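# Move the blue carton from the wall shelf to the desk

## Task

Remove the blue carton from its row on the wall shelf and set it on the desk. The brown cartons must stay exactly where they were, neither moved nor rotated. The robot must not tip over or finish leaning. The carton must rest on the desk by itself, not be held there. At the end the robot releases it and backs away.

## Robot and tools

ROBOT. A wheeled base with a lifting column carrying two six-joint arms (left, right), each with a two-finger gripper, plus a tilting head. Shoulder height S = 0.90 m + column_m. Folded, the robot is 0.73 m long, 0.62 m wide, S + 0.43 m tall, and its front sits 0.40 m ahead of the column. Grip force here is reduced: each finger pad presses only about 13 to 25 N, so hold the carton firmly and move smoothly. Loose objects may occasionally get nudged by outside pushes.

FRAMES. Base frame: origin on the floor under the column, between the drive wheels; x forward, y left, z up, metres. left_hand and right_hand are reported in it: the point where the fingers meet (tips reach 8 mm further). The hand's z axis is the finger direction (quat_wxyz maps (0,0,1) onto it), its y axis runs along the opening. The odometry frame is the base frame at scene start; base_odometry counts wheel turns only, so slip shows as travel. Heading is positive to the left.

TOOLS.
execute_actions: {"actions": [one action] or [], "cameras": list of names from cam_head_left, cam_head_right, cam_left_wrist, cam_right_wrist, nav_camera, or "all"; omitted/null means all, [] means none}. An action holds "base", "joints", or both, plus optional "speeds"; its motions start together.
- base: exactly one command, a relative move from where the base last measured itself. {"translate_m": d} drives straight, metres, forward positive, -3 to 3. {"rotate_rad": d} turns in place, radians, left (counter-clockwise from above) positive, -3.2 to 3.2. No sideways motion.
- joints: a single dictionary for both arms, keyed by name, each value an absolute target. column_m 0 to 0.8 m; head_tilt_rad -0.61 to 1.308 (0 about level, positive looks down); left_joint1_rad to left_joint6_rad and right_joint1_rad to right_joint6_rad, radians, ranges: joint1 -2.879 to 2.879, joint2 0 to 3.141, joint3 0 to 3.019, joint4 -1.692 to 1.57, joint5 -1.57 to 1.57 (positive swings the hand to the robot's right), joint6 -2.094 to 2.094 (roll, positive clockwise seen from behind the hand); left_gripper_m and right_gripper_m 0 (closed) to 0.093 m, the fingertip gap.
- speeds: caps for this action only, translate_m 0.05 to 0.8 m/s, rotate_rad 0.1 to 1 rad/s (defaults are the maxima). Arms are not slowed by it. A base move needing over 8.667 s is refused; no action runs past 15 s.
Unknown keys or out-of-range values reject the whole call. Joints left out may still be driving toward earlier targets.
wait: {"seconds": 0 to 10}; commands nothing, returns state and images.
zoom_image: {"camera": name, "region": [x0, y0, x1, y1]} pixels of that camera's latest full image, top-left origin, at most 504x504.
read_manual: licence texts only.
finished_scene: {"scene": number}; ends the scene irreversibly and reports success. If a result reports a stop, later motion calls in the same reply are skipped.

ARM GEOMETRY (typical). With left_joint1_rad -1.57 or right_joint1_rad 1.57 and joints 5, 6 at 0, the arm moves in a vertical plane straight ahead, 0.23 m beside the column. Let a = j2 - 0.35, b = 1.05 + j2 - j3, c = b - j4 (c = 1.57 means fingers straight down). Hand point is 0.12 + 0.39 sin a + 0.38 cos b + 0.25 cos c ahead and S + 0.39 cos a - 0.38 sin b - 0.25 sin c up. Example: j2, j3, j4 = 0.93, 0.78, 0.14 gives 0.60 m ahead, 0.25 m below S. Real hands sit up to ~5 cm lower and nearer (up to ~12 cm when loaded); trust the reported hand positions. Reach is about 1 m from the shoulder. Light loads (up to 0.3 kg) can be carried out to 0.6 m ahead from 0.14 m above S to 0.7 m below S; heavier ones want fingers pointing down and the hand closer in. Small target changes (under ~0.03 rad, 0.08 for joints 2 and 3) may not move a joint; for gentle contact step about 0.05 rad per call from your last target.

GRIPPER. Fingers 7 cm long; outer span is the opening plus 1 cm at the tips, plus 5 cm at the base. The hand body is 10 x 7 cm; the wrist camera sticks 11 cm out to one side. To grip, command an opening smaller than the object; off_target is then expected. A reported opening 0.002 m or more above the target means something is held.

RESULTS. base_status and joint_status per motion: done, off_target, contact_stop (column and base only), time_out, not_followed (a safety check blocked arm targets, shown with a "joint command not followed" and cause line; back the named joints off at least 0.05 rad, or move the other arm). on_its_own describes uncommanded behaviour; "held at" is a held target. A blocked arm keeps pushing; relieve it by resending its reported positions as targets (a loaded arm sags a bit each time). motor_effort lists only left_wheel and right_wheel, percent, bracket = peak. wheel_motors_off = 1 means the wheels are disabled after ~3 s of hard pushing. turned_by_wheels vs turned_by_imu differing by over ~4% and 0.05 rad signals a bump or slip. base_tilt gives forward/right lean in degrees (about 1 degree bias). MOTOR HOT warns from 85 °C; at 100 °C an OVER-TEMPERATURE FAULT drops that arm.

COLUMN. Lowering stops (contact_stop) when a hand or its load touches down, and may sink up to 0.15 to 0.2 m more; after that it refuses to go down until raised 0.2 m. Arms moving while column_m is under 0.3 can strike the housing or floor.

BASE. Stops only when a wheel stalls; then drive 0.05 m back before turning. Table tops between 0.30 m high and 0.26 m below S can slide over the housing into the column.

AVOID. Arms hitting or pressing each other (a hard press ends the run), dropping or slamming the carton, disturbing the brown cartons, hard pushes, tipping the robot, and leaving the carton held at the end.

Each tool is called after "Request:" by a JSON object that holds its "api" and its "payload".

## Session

Request:
{"api": "execute_actions", "payload": {"actions": []}}

Scene clock: 0.00 s.
base_odometry: x=+0.000 y=+0.000 heading=+0.000 (m, m, rad; odometry frame)
turned_by_wheels: +0.000 (rad since the last result)
turned_by_imu: +0.000 (rad since the last result)
base_tilt: forward=+0.2 right=-0.3 (deg)
base_status: not commanded
joint_positions: column_m=+0.553 head_tilt_rad=+0.873 left_joint1_rad=-1.567 left_joint2_rad=+0.871 left_joint3_rad=+0.389 left_joint4_rad=-0.913 left_joint5_rad=+0.041 left_joint6_rad=+0.022 left_gripper_m=+0.095 right_joint1_rad=+1.561 right_joint2_rad=+0.852 right_joint3_rad=+0.420 right_joint4_rad=-0.972 right_joint5_rad=+0.008 right_joint6_rad=+0.024 right_gripper_m=+0.094
joint_status: not commanded
wheel_motors_off: 0
motor_effort: left_wheel=+2 right_wheel=+2 (%)
left_hand: x=+0.1446 y=+0.2183 z=+1.2490 quat_wxyz=(+0.422, +0.001, -0.907, +0.022) (m; base frame)
right_hand: x=+0.1555 y=-0.2289 z=+1.2556 quat_wxyz=(+0.426, -0.013, -0.904, +0.012) (m; base frame)
pictures: cam_head_left, cam_head_right, cam_left_wrist, cam_right_wrist, nav_camera
camera_calibration (this result's frames):
cam_head_left: T_world_to_cam=[[0.0292346, -0.997664, -0.0617477, 0.141448], [-0.82, 0.0113894, -0.572251, 0.928088], [0.571617, 0.0673626, -0.817751, 1.15682], [0, 0, 0, 1]] pos_world=[0.0956383, 0.0526205, 1.48583]
cam_head_right: T_world_to_cam=[[0.0175907, -0.997037, -0.0748891, 0.0672281], [-0.834079, 0.0266709, -0.551, 0.898834], [0.551365, 0.0721559, -0.831138, 1.18413], [0, 0, 0, 1]] pos_world=[0.0956255, -0.0423861, 1.48447]
cam_left_wrist: T_world_to_cam=[[0.0108645, -0.998861, 0.046466, 0.15804], [-0.0904513, 0.0452965, 0.99487, -1.23376], [-0.995842, -0.0150116, -0.0898561, 0.383678], [0, 0, 0, 1]] pos_world=[0.268771, 0.219505, 1.25456]
cam_right_wrist: T_world_to_cam=[[-0.00273703, -0.999558, 0.0296019, -0.26748], [-0.0474122, 0.0296984, 0.998434, -1.23718], [-0.998872, 0.00132925, -0.0474725, 0.33636], [0, 0, 0, 1]] pos_world=[0.27659, -0.231066, 1.25913]
Images, in order (width x height): cam_head_left 896x504, cam_head_right 896x504, cam_left_wrist 504x504, cam_right_wrist 504x504, nav_camera 896x504.

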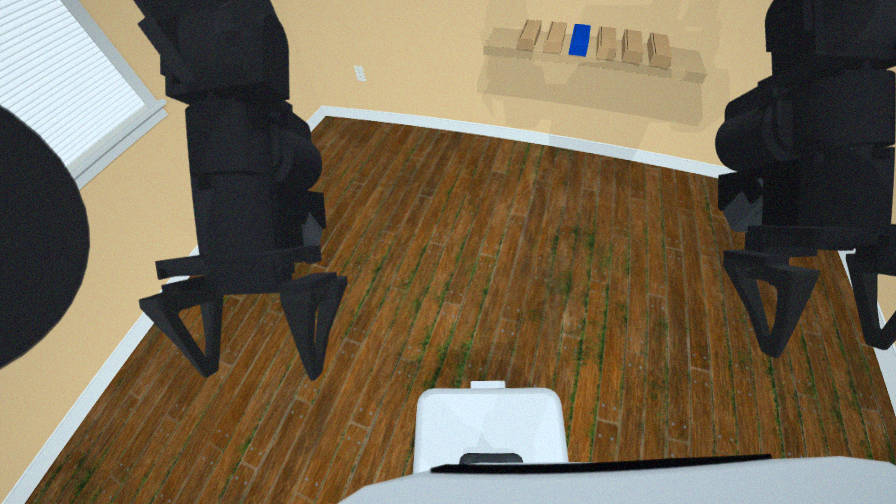

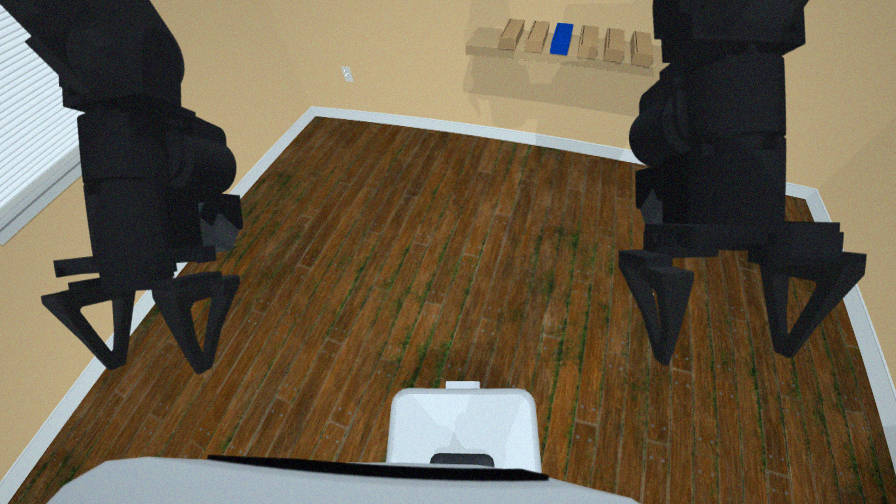

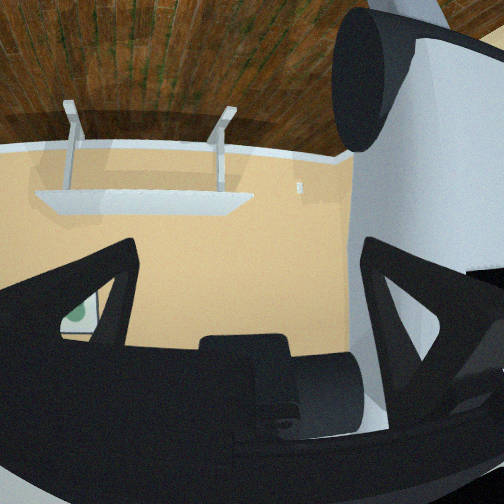

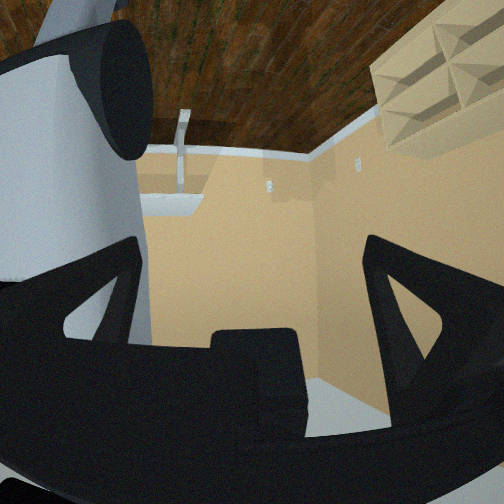

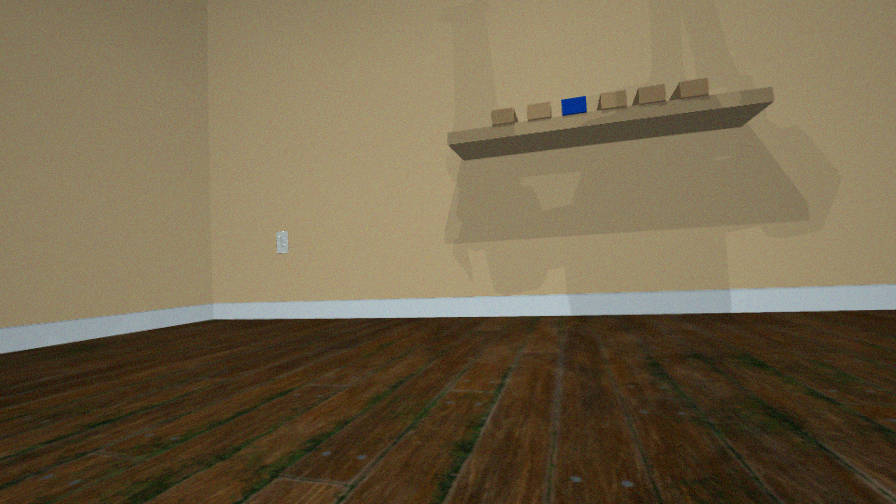

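Request:
{"api": "zoom_image", "payload": {"camera": "cam_head_left", "region": [470, 0, 720, 110]}}

Request:
{"api": "zoom_image", "payload": {"camera": "nav_camera", "region": [440, 60, 790, 180]}}

Request:
{"api": "zoom_image", "payload": {"camera": "cam_head_left", "region": [535, 10, 635, 75]}}

Request:
{"api": "zoom_image", "payload": {"camera": "nav_camera", "region": [520, 80, 640, 140]}}

Request:
{"api": "zoom_image", "payload": {"camera": "cam_head_left", "region": [290, 90, 370, 140]}}

Request:
{"api": "zoom_image", "payload": {"camera": "cam_head_left", "region": [640, 140, 740, 200]}}

Region (470, 0, 720, 110) of cam_head_left's 896x504 image, scaled by 2.016, with more detail than that image has; it fills the top 222 rows of this view, and the rest is white.

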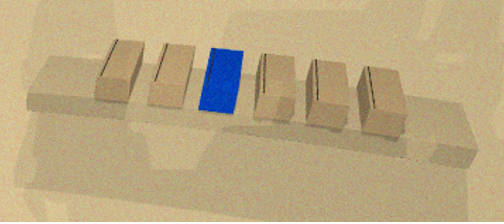

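Region (440, 60, 790, 180) of nav_camera's 896x504 image, scaled by 1.440, with more detail than that image has; it fills the top 173 rows of this view, and the rest is white.

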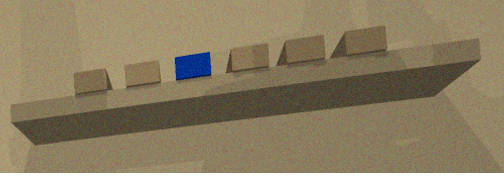

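Region (535, 10, 635, 75) of cam_head_left's 896x504 image, scaled by 5.040, with more detail than that image has; it fills the top 328 rows of this view, and the rest is white.

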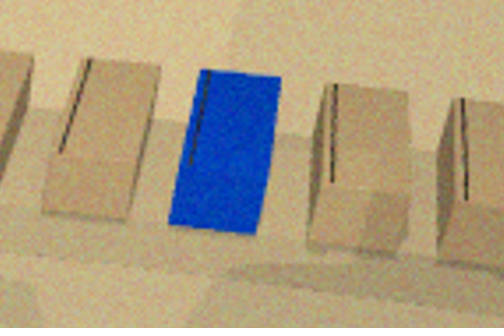

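Region (520, 80, 640, 140) of nav_camera's 896x504 image, scaled by 4.200, with more detail than that image has.

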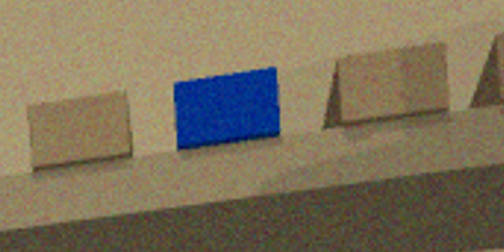

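Region (290, 90, 370, 140) of cam_head_left's 896x504 image, scaled by 6.300, with more detail than that image has; it fills the top 315 rows of this view, and the rest is white.

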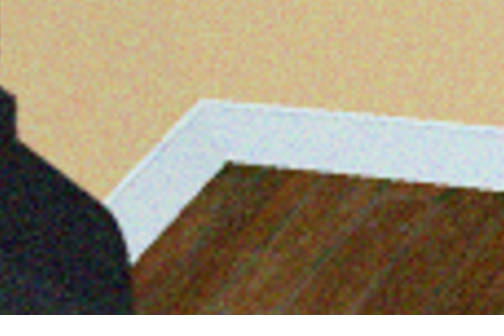

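Region (640, 140, 740, 200) of cam_head_left's 896x504 image, scaled by 5.040, with more detail than that image has; it fills the top 302 rows of this view, and the rest is white.

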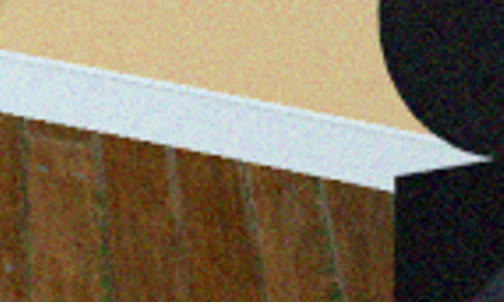

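Request:
{"api": "execute_actions", "payload": {"actions": [{"base": {"rotate_rad": -0.158}, "joints": {"right_joint1_rad": 1.57, "right_joint2_rad": 1.594, "right_joint3_rad": 1.233, "right_joint4_rad": -0.16, "right_joint5_rad": 0.0, "right_joint6_rad": 0.14, "head_tilt_rad": 0.8}}], "cameras": []}}

Request:
{"api": "execute_actions", "payload": {"actions": [{"base": {"translate_m": 1.27}, "joints": {"column_m": 0.51}}], "cameras": ["cam_head_left", "cam_head_right", "cam_right_wrist"]}}

Scene clock: 62.23 s.
base_odometry: x=+0.000 y=+0.000 heading=-0.154 (m, m, rad; odometry frame)
turned_by_wheels: -0.154 (rad since the last result)
turned_by_imu: -0.151 (rad since the last result)
base_tilt: forward=+0.1 right=-0.3 (deg)
base_status: done
joint_positions: column_m=+0.553 head_tilt_rad=+0.816 left_joint1_rad=-1.567 left_joint2_rad=+0.871 left_joint3_rad=+0.388 left_joint4_rad=-0.913 left_joint5_rad=+0.041 left_joint6_rad=+0.022 left_gripper_m=+0.095 right_joint1_rad=+1.564 right_joint2_rad=+1.586 right_joint3_rad=+1.224 right_joint4_rad=-0.165 right_joint5_rad=+0.002 right_joint6_rad=+0.130 right_gripper_m=+0.094
joint_status: all done
wheel_motors_off: 0
motor_effort: left_wheel=+5(83) right_wheel=-4(57) (%)
left_hand: x=+0.1442 y=+0.2183 z=+1.2491 quat_wxyz=(+0.422, +0.001, -0.906, +0.022) (m; base frame)
right_hand: x=+0.5483 y=-0.2306 z=+0.9579 quat_wxyz=(+0.002, -0.067, -0.998, +0.004) (m; base frame)
pictures: none
No camera images: the call's "cameras" was empty. Leave "cameras" out to get every camera's image.

Scene clock: 65.90 s.
base_odometry: x=+1.255 y=-0.196 heading=-0.155 (m, m, rad; odometry frame)
turned_by_wheels: -0.001 (rad since the last result)
turned_by_imu: -0.001 (rad since the last result)
base_tilt: forward=+0.3 right=-0.3 (deg)
base_status: done
joint_positions: column_m=+0.510 head_tilt_rad=+0.815 left_joint1_rad=-1.567 left_joint2_rad=+0.870 left_joint3_rad=+0.391 left_joint4_rad=-0.913 left_joint5_rad=+0.041 left_joint6_rad=+0.022 left_gripper_m=+0.095 right_joint1_rad=+1.565 right_joint2_rad=+1.586 right_joint3_rad=+1.228 right_joint4_rad=-0.165 right_joint5_rad=+0.002 right_joint6_rad=+0.130 right_gripper_m=+0.094
joint_status: all done
wheel_motors_off: 0
motor_effort: left_wheel=+0(59) right_wheel=+0(69) (%)
left_hand: x=+0.1457 y=+0.2183 z=+1.2052 quat_wxyz=(+0.421, +0.000, -0.907, +0.022) (m; base frame)
right_hand: x=+0.5509 y=-0.2298 z=+0.9147 quat_wxyz=(-0.001, -0.067, -0.998, +0.004) (m; base frame)
pictures: cam_head_left, cam_head_right, cam_right_wrist
camera_calibration (this result's frames):
cam_head_left: T_world_to_cam=[[0.0327476, -0.997664, -0.0599586, 0.135913], [-0.785627, 0.0113894, -0.618596, 0.970839], [0.617834, 0.0673626, -0.783418, 1.06761], [0, 0, 0, 1]] pos_world=[0.0986578, 0.0526205, 1.4451]
cam_head_right: T_world_to_cam=[[0.0218811, -0.997037, -0.0737498, 0.0620551], [-0.800908, 0.0266709, -0.598193, 0.943836], [0.598388, 0.0721559, -0.797951, 1.09602], [0, 0, 0, 1]] pos_world=[0.0987231, -0.0423861, 1.44374]
cam_right_wrist: T_world_to_cam=[[-0.123983, -0.992183, 0.0141728, -0.174681], [-0.794382, 0.107805, 0.597775, -0.0820397], [-0.59463, 0.0628556, -0.801539, 1.19634], [0, 0, 0, 1]] pos_world=[0.62455, -0.239668, 1.01043]
Images, in order (width x height): cam_head_left 896x504, cam_head_right 896x504, cam_right_wrist 504x504.

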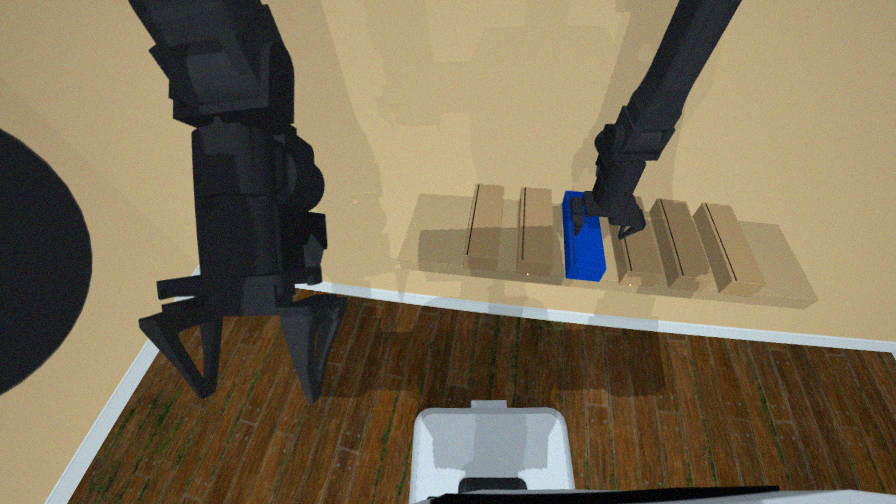

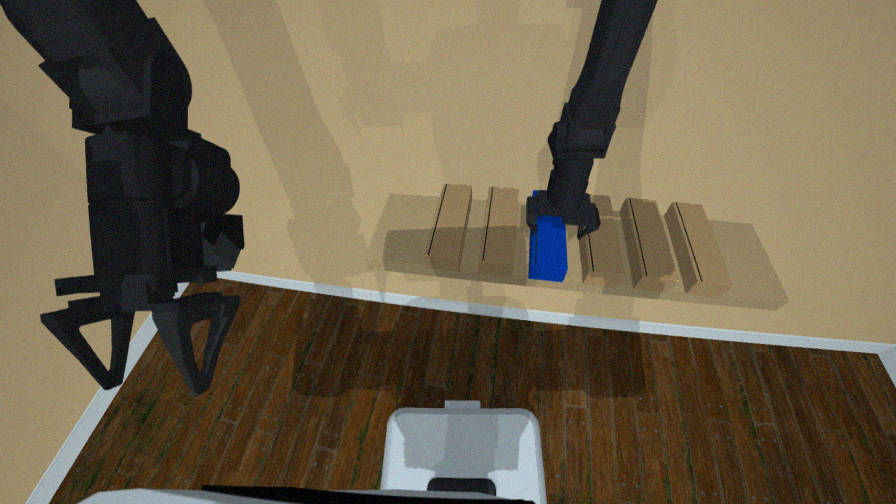

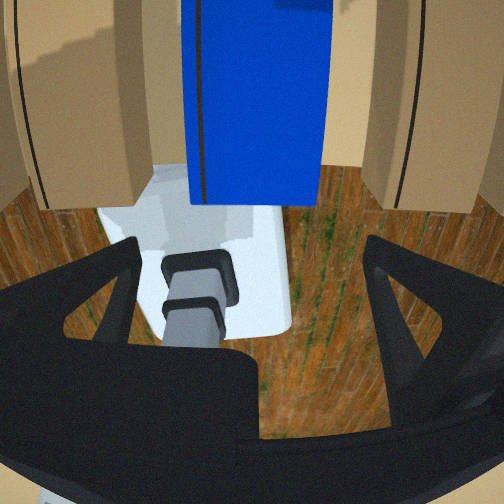

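Request:
{"api": "zoom_image", "payload": {"camera": "cam_right_wrist", "region": [110, 0, 410, 120]}}

Request:
{"api": "zoom_image", "payload": {"camera": "cam_right_wrist", "region": [110, 130, 410, 280]}}

Request:
{"api": "zoom_image", "payload": {"camera": "cam_head_left", "region": [505, 175, 675, 300]}}

Request:
{"api": "zoom_image", "payload": {"camera": "cam_head_right", "region": [470, 175, 640, 300]}}

Region (110, 0, 410, 120) of cam_right_wrist's 504x504 image, scaled by 1.680, with more detail than that image has; it fills the top 202 rows of this view, and the rest is white.

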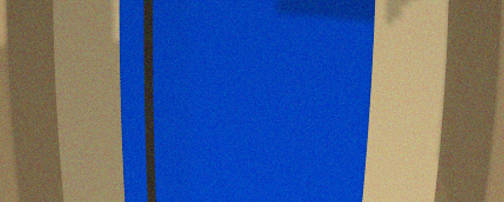

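Region (110, 130, 410, 280) of cam_right_wrist's 504x504 image, scaled by 1.680, with more detail than that image has.

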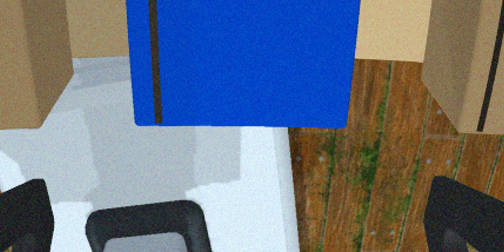

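Region (505, 175, 675, 300) of cam_head_left's 896x504 image, scaled by 2.965, with more detail than that image has; it fills the top 371 rows of this view, and the rest is white.

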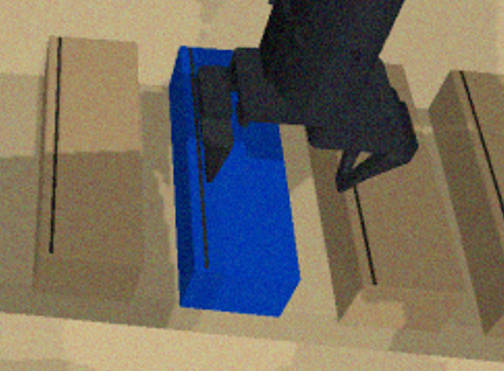

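Region (470, 175, 640, 300) of cam_head_right's 896x504 image, scaled by 2.965, with more detail than that image has; it fills the top 371 rows of this view, and the rest is white.

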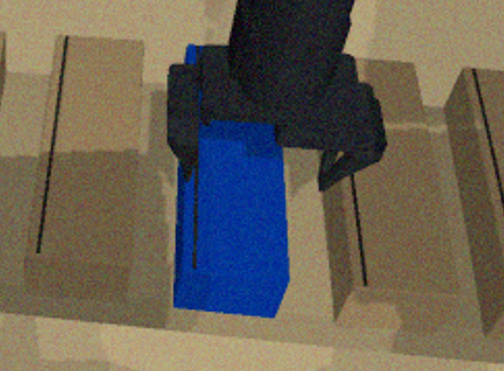

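Request:
{"api": "execute_actions", "payload": {"actions": [{"base": {"rotate_rad": -0.030}, "joints": {"column_m": 0.485}}], "cameras": []}}

Request:
{"api": "execute_actions", "payload": {"actions": [{"base": {"translate_m": 0.112}, "joints": {"column_m": 0.447, "head_tilt_rad": 0.85}}], "cameras": ["cam_head_left", "cam_head_right", "cam_right_wrist"]}}

Request:
{"api": "zoom_image", "payload": {"camera": "cam_right_wrist", "region": [60, 0, 460, 120]}}

Request:
{"api": "zoom_image", "payload": {"camera": "cam_right_wrist", "region": [100, 190, 420, 420]}}

Scene clock: 136.50 s.
base_odometry: x=+1.255 y=-0.196 heading=-0.181 (m, m, rad; odometry frame)
turned_by_wheels: -0.026 (rad since the last result)
turned_by_imu: -0.024 (rad since the last result)
base_tilt: forward=+0.2 right=-0.2 (deg)
base_status: done
joint_positions: column_m=+0.485 head_tilt_rad=+0.815 left_joint1_rad=-1.567 left_joint2_rad=+0.870 left_joint3_rad=+0.390 left_joint4_rad=-0.913 left_joint5_rad=+0.041 left_joint6_rad=+0.022 left_gripper_m=+0.095 right_joint1_rad=+1.567 right_joint2_rad=+1.586 right_joint3_rad=+1.228 right_joint4_rad=-0.165 right_joint5_rad=+0.002 right_joint6_rad=+0.130 right_gripper_m=+0.094
joint_status: all done
wheel_motors_off: 0
motor_effort: left_wheel=+1(73) right_wheel=+0(64) (%)
left_hand: x=+0.1455 y=+0.2183 z=+1.1803 quat_wxyz=(+0.421, +0.000, -0.907, +0.022) (m; base frame)
right_hand: x=+0.5509 y=-0.2281 z=+0.8897 quat_wxyz=(+0.000, -0.066, -0.998, +0.002) (m; base frame)
pictures: none
No camera images: the call's "cameras" was empty. Leave "cameras" out to get every camera's image.

Scene clock: 137.90 s.
base_odometry: x=+1.365 y=-0.216 heading=-0.184 (m, m, rad; odometry frame)
turned_by_wheels: -0.002 (rad since the last result)
turned_by_imu: -0.002 (rad since the last result)
base_tilt: forward=+0.3 right=-0.3 (deg)
base_status: done
joint_positions: column_m=+0.447 head_tilt_rad=+0.852 left_joint1_rad=-1.567 left_joint2_rad=+0.870 left_joint3_rad=+0.390 left_joint4_rad=-0.913 left_joint5_rad=+0.041 left_joint6_rad=+0.022 left_gripper_m=+0.095 right_joint1_rad=+1.568 right_joint2_rad=+1.586 right_joint3_rad=+1.229 right_joint4_rad=-0.165 right_joint5_rad=+0.002 right_joint6_rad=+0.130 right_gripper_m=+0.094
joint_status: all done
wheel_motors_off: 0
motor_effort: left_wheel=+0(59) right_wheel=+0(65) (%)
left_hand: x=+0.1453 y=+0.2183 z=+1.1423 quat_wxyz=(+0.421, +0.000, -0.907, +0.022) (m; base frame)
right_hand: x=+0.5516 y=-0.2278 z=+0.8517 quat_wxyz=(-0.001, -0.066, -0.998, +0.002) (m; base frame)
pictures: cam_head_left, cam_head_right, cam_right_wrist
camera_calibration (this result's frames):
cam_head_left: T_world_to_cam=[[0.0305138, -0.997664, -0.0611257, 0.133918], [-0.807909, 0.0113894, -0.589198, 0.890842], [0.588517, 0.0673626, -0.805673, 1.0516], [0, 0, 0, 1]] pos_world=[0.0967456, 0.0526205, 1.38032]
cam_head_right: T_world_to_cam=[[0.019146, -0.997037, -0.0745067, 0.0586289], [-0.822427, 0.0266709, -0.568245, 0.864298], [0.568549, 0.0721559, -0.819479, 1.07808], [0, 0, 0, 1]] pos_world=[0.0967611, -0.0423861, 1.37896]
cam_right_wrist: T_world_to_cam=[[-0.122479, -0.992405, 0.0114117, -0.170212], [-0.795229, 0.105011, 0.597146, -0.0436888], [-0.593809, 0.0640632, -0.802051, 1.14643], [0, 0, 0, 1]] pos_world=[0.625174, -0.237776, 0.947531]
Images, in order (width x height): cam_head_left 896x504, cam_head_right 896x504, cam_right_wrist 504x504.

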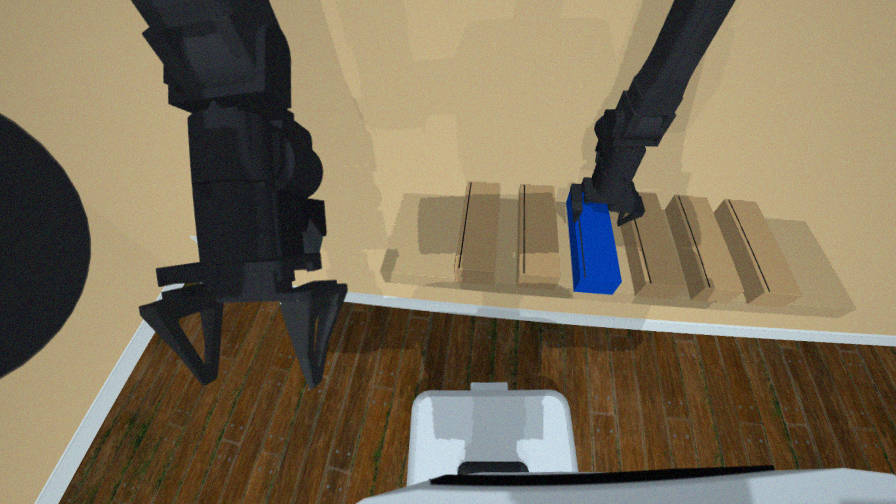

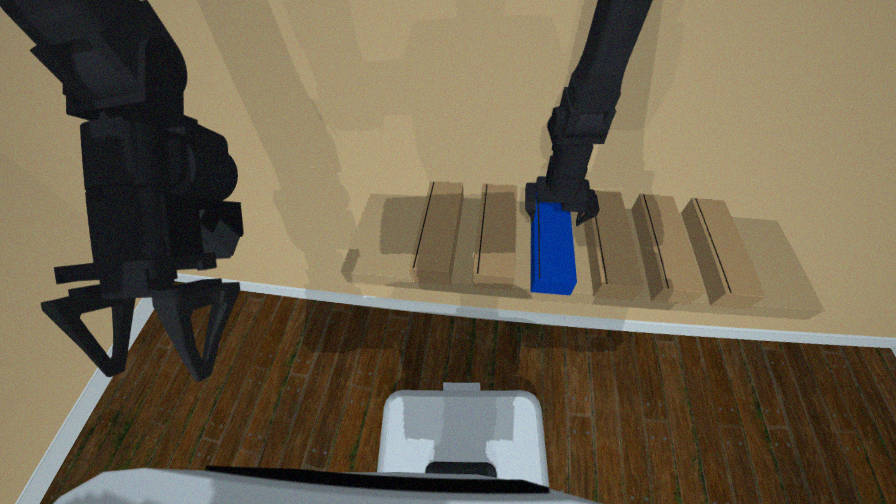

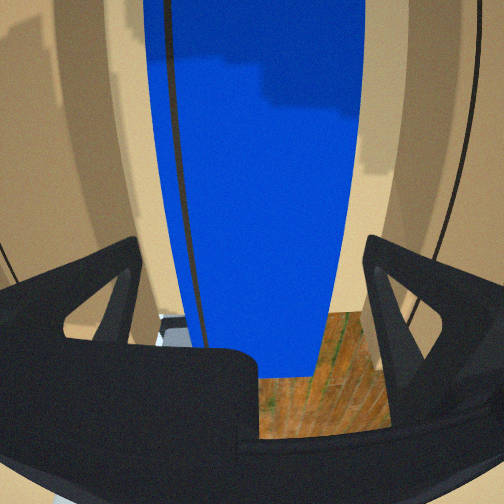

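Region (60, 0, 460, 120) of cam_right_wrist's 504x504 image, scaled by 1.260, with more detail than that image has; it fills the top 151 rows of this view, and the rest is white.

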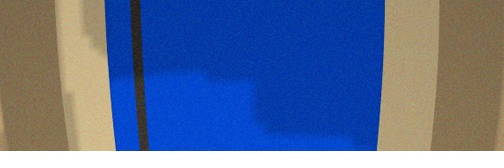

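Region (100, 190, 420, 420) of cam_right_wrist's 504x504 image, scaled by 1.575, with more detail than that image has; it fills the top 362 rows of this view, and the rest is white.

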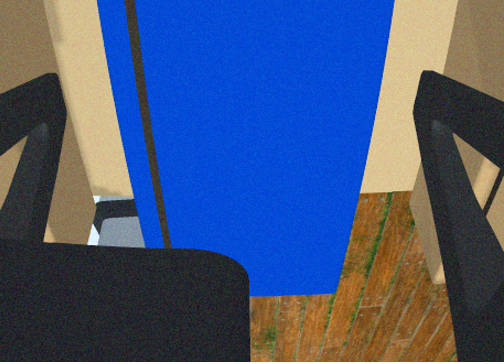

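Request:
{"api": "execute_actions", "payload": {"actions": []}}

Scene clock: 155.73 s.
base_odometry: x=+1.365 y=-0.216 heading=-0.184 (m, m, rad; odometry frame)
turned_by_wheels: +0.000 (rad since the last result)
turned_by_imu: +0.001 (rad since the last result)
base_tilt: forward=+0.2 right=-0.2 (deg)
base_status: done
joint_positions: column_m=+0.447 head_tilt_rad=+0.852 left_joint1_rad=-1.567 left_joint2_rad=+0.870 left_joint3_rad=+0.390 left_joint4_rad=-0.913 left_joint5_rad=+0.041 left_joint6_rad=+0.022 left_gripper_m=+0.095 right_joint1_rad=+1.568 right_joint2_rad=+1.586 right_joint3_rad=+1.229 right_joint4_rad=-0.165 right_joint5_rad=+0.002 right_joint6_rad=+0.130 right_gripper_m=+0.094
joint_status: all done
wheel_motors_off: 0
motor_effort: left_wheel=-1(59) right_wheel=+1(65) (%)
left_hand: x=+0.1453 y=+0.2183 z=+1.1423 quat_wxyz=(+0.421, +0.000, -0.907, +0.022) (m; base frame)
right_hand: x=+0.5516 y=-0.2278 z=+0.8517 quat_wxyz=(-0.001, -0.066, -0.998, +0.002) (m; base frame)
pictures: cam_head_left, cam_head_right, cam_left_wrist, cam_right_wrist, nav_camera
camera_calibration (this result's frames):
cam_head_left: T_world_to_cam=[[0.0305138, -0.997664, -0.0611257, 0.133918], [-0.807909, 0.0113894, -0.589198, 0.890842], [0.588517, 0.0673626, -0.805673, 1.0516], [0, 0, 0, 1]] pos_world=[0.0967456, 0.0526205, 1.38032]
cam_head_right: T_world_to_cam=[[0.019146, -0.997037, -0.0745067, 0.0586289], [-0.822427, 0.0266709, -0.568245, 0.864298], [0.568549, 0.0721559, -0.819479, 1.07808], [0, 0, 0, 1]] pos_world=[0.0967611, -0.0423861, 1.37896]
cam_left_wrist: T_world_to_cam=[[0.0107883, -0.998861, 0.0464795, 0.162986], [-0.091969, 0.045294, 0.994731, -1.1272], [-0.995703, -0.0150062, -0.0913756, 0.376503], [0, 0, 0, 1]] pos_world=[0.269459, 0.219506, 1.14809]
cam_right_wrist: T_world_to_cam=[[-0.122479, -0.992405, 0.0114117, -0.170212], [-0.795229, 0.105011, 0.597146, -0.0436888], [-0.593809, 0.0640632, -0.802051, 1.14643], [0, 0, 0, 1]] pos_world=[0.625174, -0.237776, 0.947531]
Images, in order (width x height): cam_head_left 896x504, cam_head_right 896x504, cam_left_wrist 504x504, cam_right_wrist 504x504, nav_camera 896x504.

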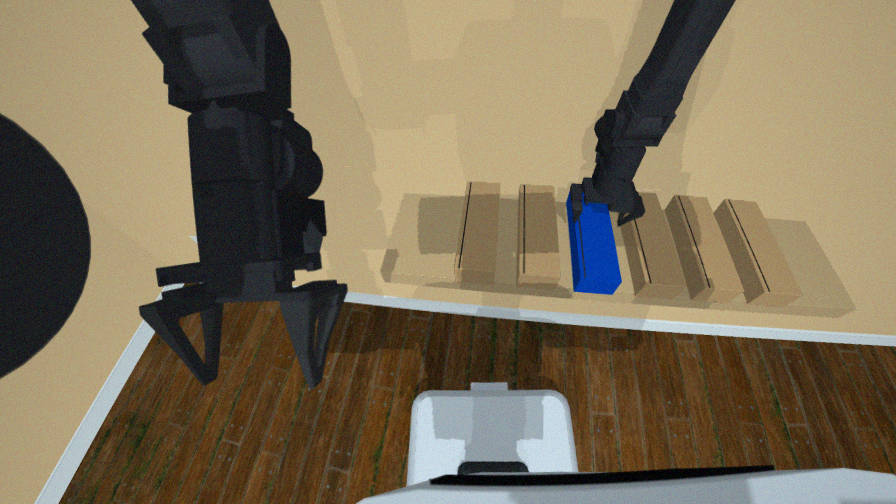

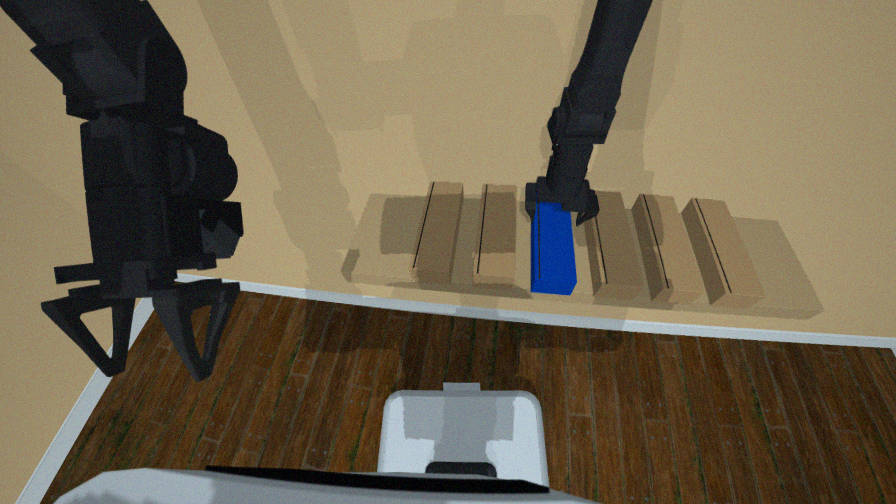

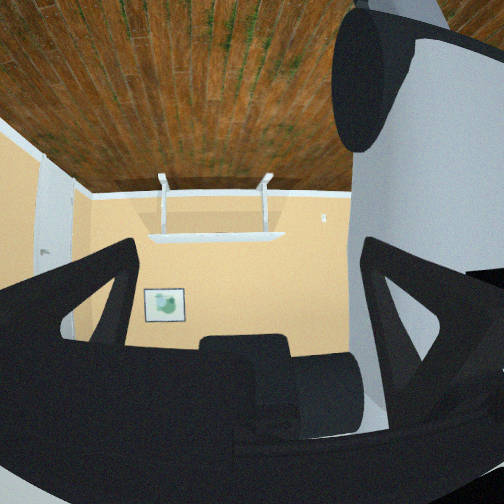

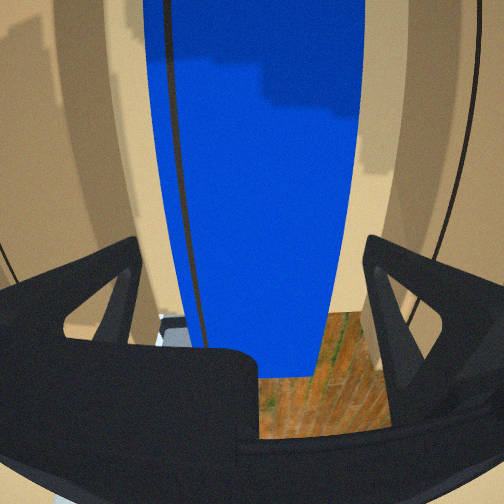

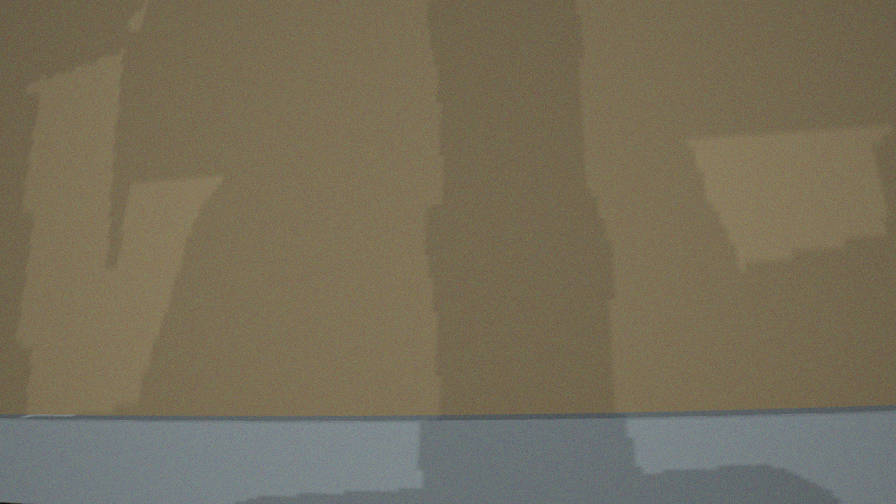

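Request:
{"api": "execute_actions", "payload": {"actions": [{"joints": {"column_m": 0.429}}], "cameras": ["cam_right_wrist", "cam_head_right"]}}

Scene clock: 169.60 s.
base_odometry: x=+1.365 y=-0.216 heading=-0.184 (m, m, rad; odometry frame)
turned_by_wheels: +0.000 (rad since the last result)
turned_by_imu: +0.002 (rad since the last result)
base_tilt: forward=+0.0 right=-0.1 (deg)
base_status: not commanded
joint_positions: column_m=+0.429 head_tilt_rad=+0.852 left_joint1_rad=-1.567 left_joint2_rad=+0.870 left_joint3_rad=+0.390 left_joint4_rad=-0.913 left_joint5_rad=+0.041 left_joint6_rad=+0.022 left_gripper_m=+0.095 right_joint1_rad=+1.568 right_joint2_rad=+1.586 right_joint3_rad=+1.229 right_joint4_rad=-0.165 right_joint5_rad=+0.002 right_joint6_rad=+0.130 right_gripper_m=+0.094
joint_status: all done
wheel_motors_off: 0
motor_effort: left_wheel=-2(3) right_wheel=+2(2) (%)
left_hand: x=+0.1453 y=+0.2183 z=+1.1244 quat_wxyz=(+0.421, +0.000, -0.907, +0.022) (m; base frame)
right_hand: x=+0.5516 y=-0.2278 z=+0.8337 quat_wxyz=(-0.001, -0.066, -0.998, +0.002) (m; base frame)
pictures: cam_head_right, cam_right_wrist
camera_calibration (this result's frames):
cam_head_right: T_world_to_cam=[[0.019146, -0.997037, -0.0745067, 0.0572888], [-0.822427, 0.0266709, -0.568245, 0.854078], [0.568548, 0.0721559, -0.819479, 1.06334], [0, 0, 0, 1]] pos_world=[0.0967611, -0.0423861, 1.36098]
cam_right_wrist: T_world_to_cam=[[-0.122479, -0.992405, 0.0114117, -0.170006], [-0.795229, 0.105011, 0.597146, -0.0329485], [-0.593809, 0.0640632, -0.802051, 1.13201], [0, 0, 0, 1]] pos_world=[0.625174, -0.237776, 0.929544]
Images, in order (width x height): cam_head_right 896x504, cam_right_wrist 504x504.

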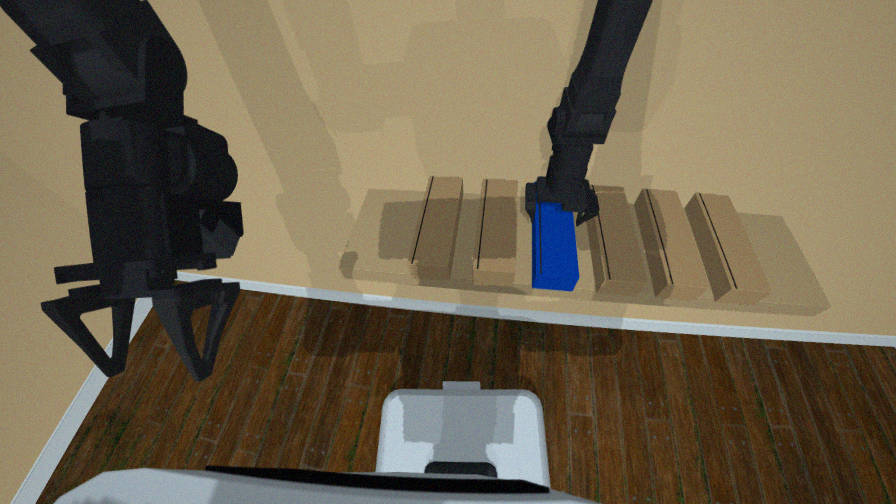

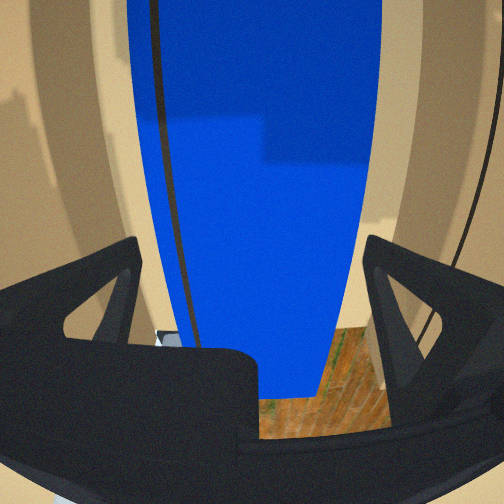

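Request:
{"api": "zoom_image", "payload": {"camera": "cam_right_wrist", "region": [100, 170, 410, 300]}}

Request:
{"api": "zoom_image", "payload": {"camera": "cam_right_wrist", "region": [100, 0, 410, 60]}}

Region (100, 170, 410, 300) of cam_right_wrist's 504x504 image, scaled by 1.626, with more detail than that image has; it fills the top 211 rows of this view, and the rest is white.

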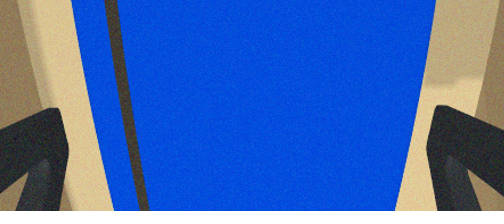

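Region (100, 0, 410, 60) of cam_right_wrist's 504x504 image, scaled by 1.626, with more detail than that image has; it fills the top 98 rows of this view, and the rest is white.

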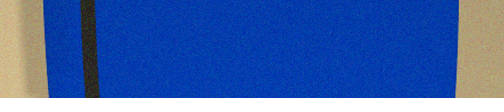

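Request:
{"api": "execute_actions", "payload": {"actions": [{"joints": {"column_m": 0.385}}], "cameras": ["cam_right_wrist", "cam_head_right"]}}

Scene clock: 184.27 s.
base_odometry: x=+1.365 y=-0.216 heading=-0.184 (m, m, rad; odometry frame)
turned_by_wheels: +0.000 (rad since the last result)
turned_by_imu: +0.002 (rad since the last result)
base_tilt: forward=+0.1 right=-0.3 (deg)
base_status: not commanded
joint_positions: column_m=+0.385 head_tilt_rad=+0.852 left_joint1_rad=-1.567 left_joint2_rad=+0.870 left_joint3_rad=+0.390 left_joint4_rad=-0.913 left_joint5_rad=+0.041 left_joint6_rad=+0.022 left_gripper_m=+0.095 right_joint1_rad=+1.568 right_joint2_rad=+1.586 right_joint3_rad=+1.229 right_joint4_rad=-0.165 right_joint5_rad=+0.002 right_joint6_rad=+0.130 right_gripper_m=+0.094
joint_status: all done
wheel_motors_off: 0
motor_effort: left_wheel=-3(3) right_wheel=+3(3) (%)
left_hand: x=+0.1453 y=+0.2183 z=+1.0804 quat_wxyz=(+0.421, +0.000, -0.907, +0.022) (m; base frame)
right_hand: x=+0.5516 y=-0.2278 z=+0.7898 quat_wxyz=(-0.001, -0.066, -0.998, +0.002) (m; base frame)
pictures: cam_head_right, cam_right_wrist
camera_calibration (this result's frames):
cam_head_right: T_world_to_cam=[[0.0191459, -0.997037, -0.0745067, 0.054012], [-0.822427, 0.0266709, -0.568245, 0.829086], [0.568548, 0.0721559, -0.819479, 1.0273], [0, 0, 0, 1]] pos_world=[0.096761, -0.0423861, 1.317]
cam_right_wrist: T_world_to_cam=[[-0.122479, -0.992405, 0.0114117, -0.169505], [-0.795229, 0.105011, 0.597146, -0.00668601], [-0.593809, 0.0640632, -0.802051, 1.09673], [0, 0, 0, 1]] pos_world=[0.625174, -0.237776, 0.885564]
Images, in order (width x height): cam_head_right 896x504, cam_right_wrist 504x504.

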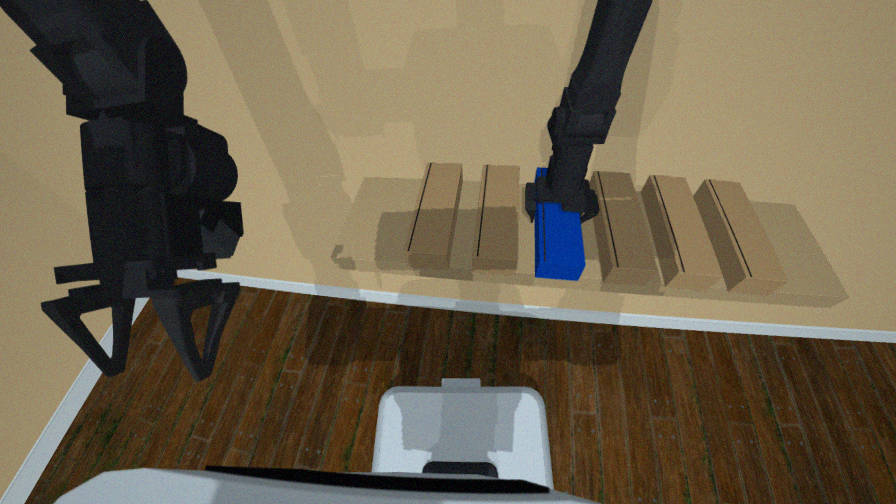

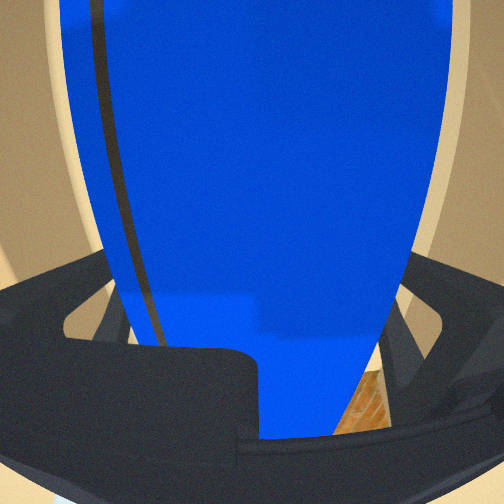

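Request:
{"api": "execute_actions", "payload": {"actions": [{"joints": {"right_gripper_m": 0.045}}], "cameras": ["cam_right_wrist", "cam_head_right"]}}

Scene clock: 186.90 s.
base_odometry: x=+1.365 y=-0.216 heading=-0.184 (m, m, rad; odometry frame)
turned_by_wheels: +0.000 (rad since the last result)
turned_by_imu: +0.001 (rad since the last result)
base_tilt: forward=+0.2 right=-0.2 (deg)
base_status: not commanded
joint_positions: column_m=+0.385 head_tilt_rad=+0.852 left_joint1_rad=-1.567 left_joint2_rad=+0.870 left_joint3_rad=+0.390 left_joint4_rad=-0.913 left_joint5_rad=+0.041 left_joint6_rad=+0.022 left_gripper_m=+0.095 right_joint1_rad=+1.568 right_joint2_rad=+1.586 right_joint3_rad=+1.229 right_joint4_rad=-0.165 right_joint5_rad=+0.002 right_joint6_rad=+0.131 right_gripper_m=+0.085
joint_status: right_gripper_m off_target (ended at +0.085, target +0.045)
wheel_motors_off: 0
motor_effort: left_wheel=-3(3) right_wheel=+3(3) (%)
left_hand: x=+0.1453 y=+0.2183 z=+1.0804 quat_wxyz=(+0.421, +0.000, -0.907, +0.022) (m; base frame)
right_hand: x=+0.5516 y=-0.2277 z=+0.7898 quat_wxyz=(-0.001, -0.066, -0.998, +0.002) (m; base frame)
pictures: cam_head_right, cam_right_wrist
camera_calibration (this result's frames):
cam_head_right: T_world_to_cam=[[0.0191459, -0.997037, -0.0745067, 0.054012], [-0.822427, 0.0266709, -0.568245, 0.829086], [0.568548, 0.0721559, -0.819479, 1.0273], [0, 0, 0, 1]] pos_world=[0.096761, -0.0423861, 1.317]
cam_right_wrist: T_world_to_cam=[[-0.122857, -0.992363, 0.0110322, -0.168922], [-0.79519, 0.105086, 0.597184, -0.00672724], [-0.593783, 0.0645958, -0.802028, 1.09682], [0, 0, 0, 1]] pos_world=[0.62517, -0.237775, 0.88556]
Images, in order (width x height): cam_head_right 896x504, cam_right_wrist 504x504.

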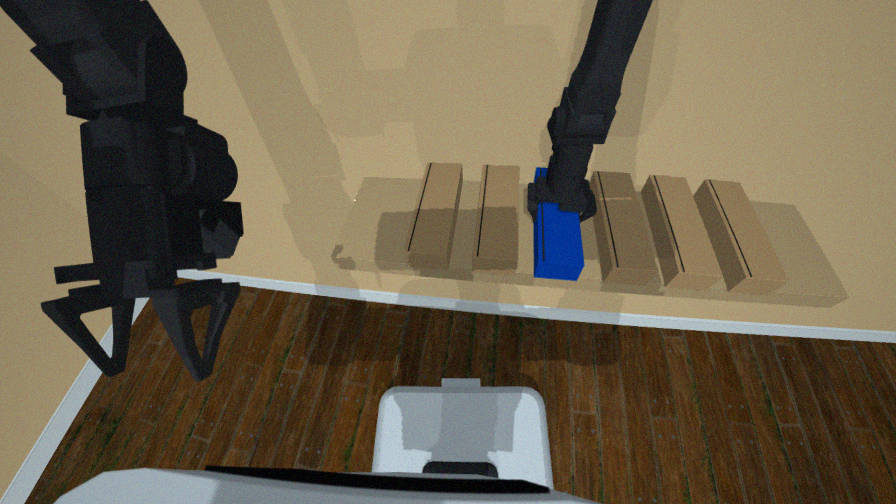

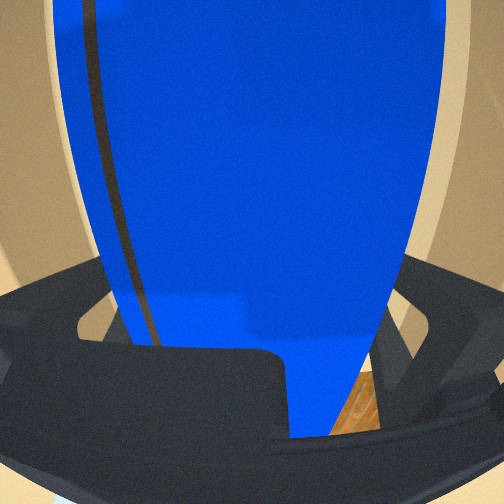

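Request:
{"api": "execute_actions", "payload": {"actions": [{"joints": {"column_m": 0.415}}], "cameras": ["cam_right_wrist", "cam_head_right"]}}

Scene clock: 190.70 s.
base_odometry: x=+1.365 y=-0.216 heading=-0.184 (m, m, rad; odometry frame)
turned_by_wheels: +0.000 (rad since the last result)
turned_by_imu: +0.002 (rad since the last result)
base_tilt: forward=+0.2 right=-0.1 (deg)
base_status: not commanded
joint_positions: column_m=+0.415 head_tilt_rad=+0.852 left_joint1_rad=-1.567 left_joint2_rad=+0.870 left_joint3_rad=+0.390 left_joint4_rad=-0.913 left_joint5_rad=+0.041 left_joint6_rad=+0.022 left_gripper_m=+0.095 right_joint1_rad=+1.568 right_joint2_rad=+1.586 right_joint3_rad=+1.229 right_joint4_rad=-0.165 right_joint5_rad=+0.002 right_joint6_rad=+0.131 right_gripper_m=+0.085
joint_status: all done
wheel_motors_off: 0
motor_effort: left_wheel=-2(3) right_wheel=+3(3) (%)
left_hand: x=+0.1453 y=+0.2183 z=+1.1103 quat_wxyz=(+0.421, +0.000, -0.907, +0.022) (m; base frame)
right_hand: x=+0.5516 y=-0.2277 z=+0.8196 quat_wxyz=(-0.001, -0.066, -0.998, +0.002) (m; base frame)
pictures: cam_head_right, cam_right_wrist
camera_calibration (this result's frames):
cam_head_right: T_world_to_cam=[[0.0191445, -0.997037, -0.0745071, 0.0562386], [-0.822438, 0.0266709, -0.568229, 0.846041], [0.568532, 0.0721559, -0.819491, 1.0518], [0, 0, 0, 1]] pos_world=[0.09676, -0.0423861, 1.34687]
cam_right_wrist: T_world_to_cam=[[-0.122857, -0.992363, 0.0110322, -0.169251], [-0.79519, 0.105086, 0.597184, -0.0245689], [-0.593783, 0.0645958, -0.802028, 1.12078], [0, 0, 0, 1]] pos_world=[0.62517, -0.237775, 0.915437]
Images, in order (width x height): cam_head_right 896x504, cam_right_wrist 504x504.

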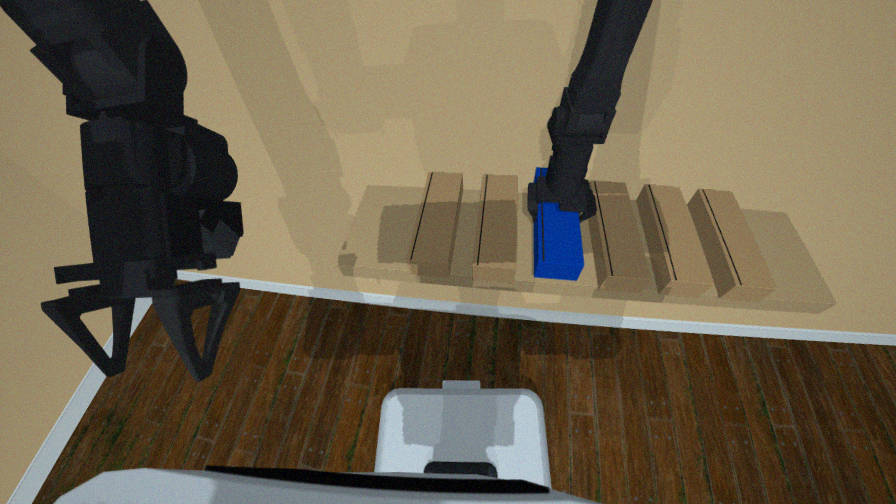

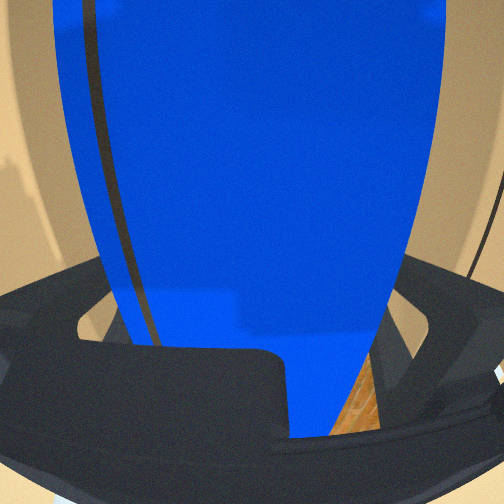

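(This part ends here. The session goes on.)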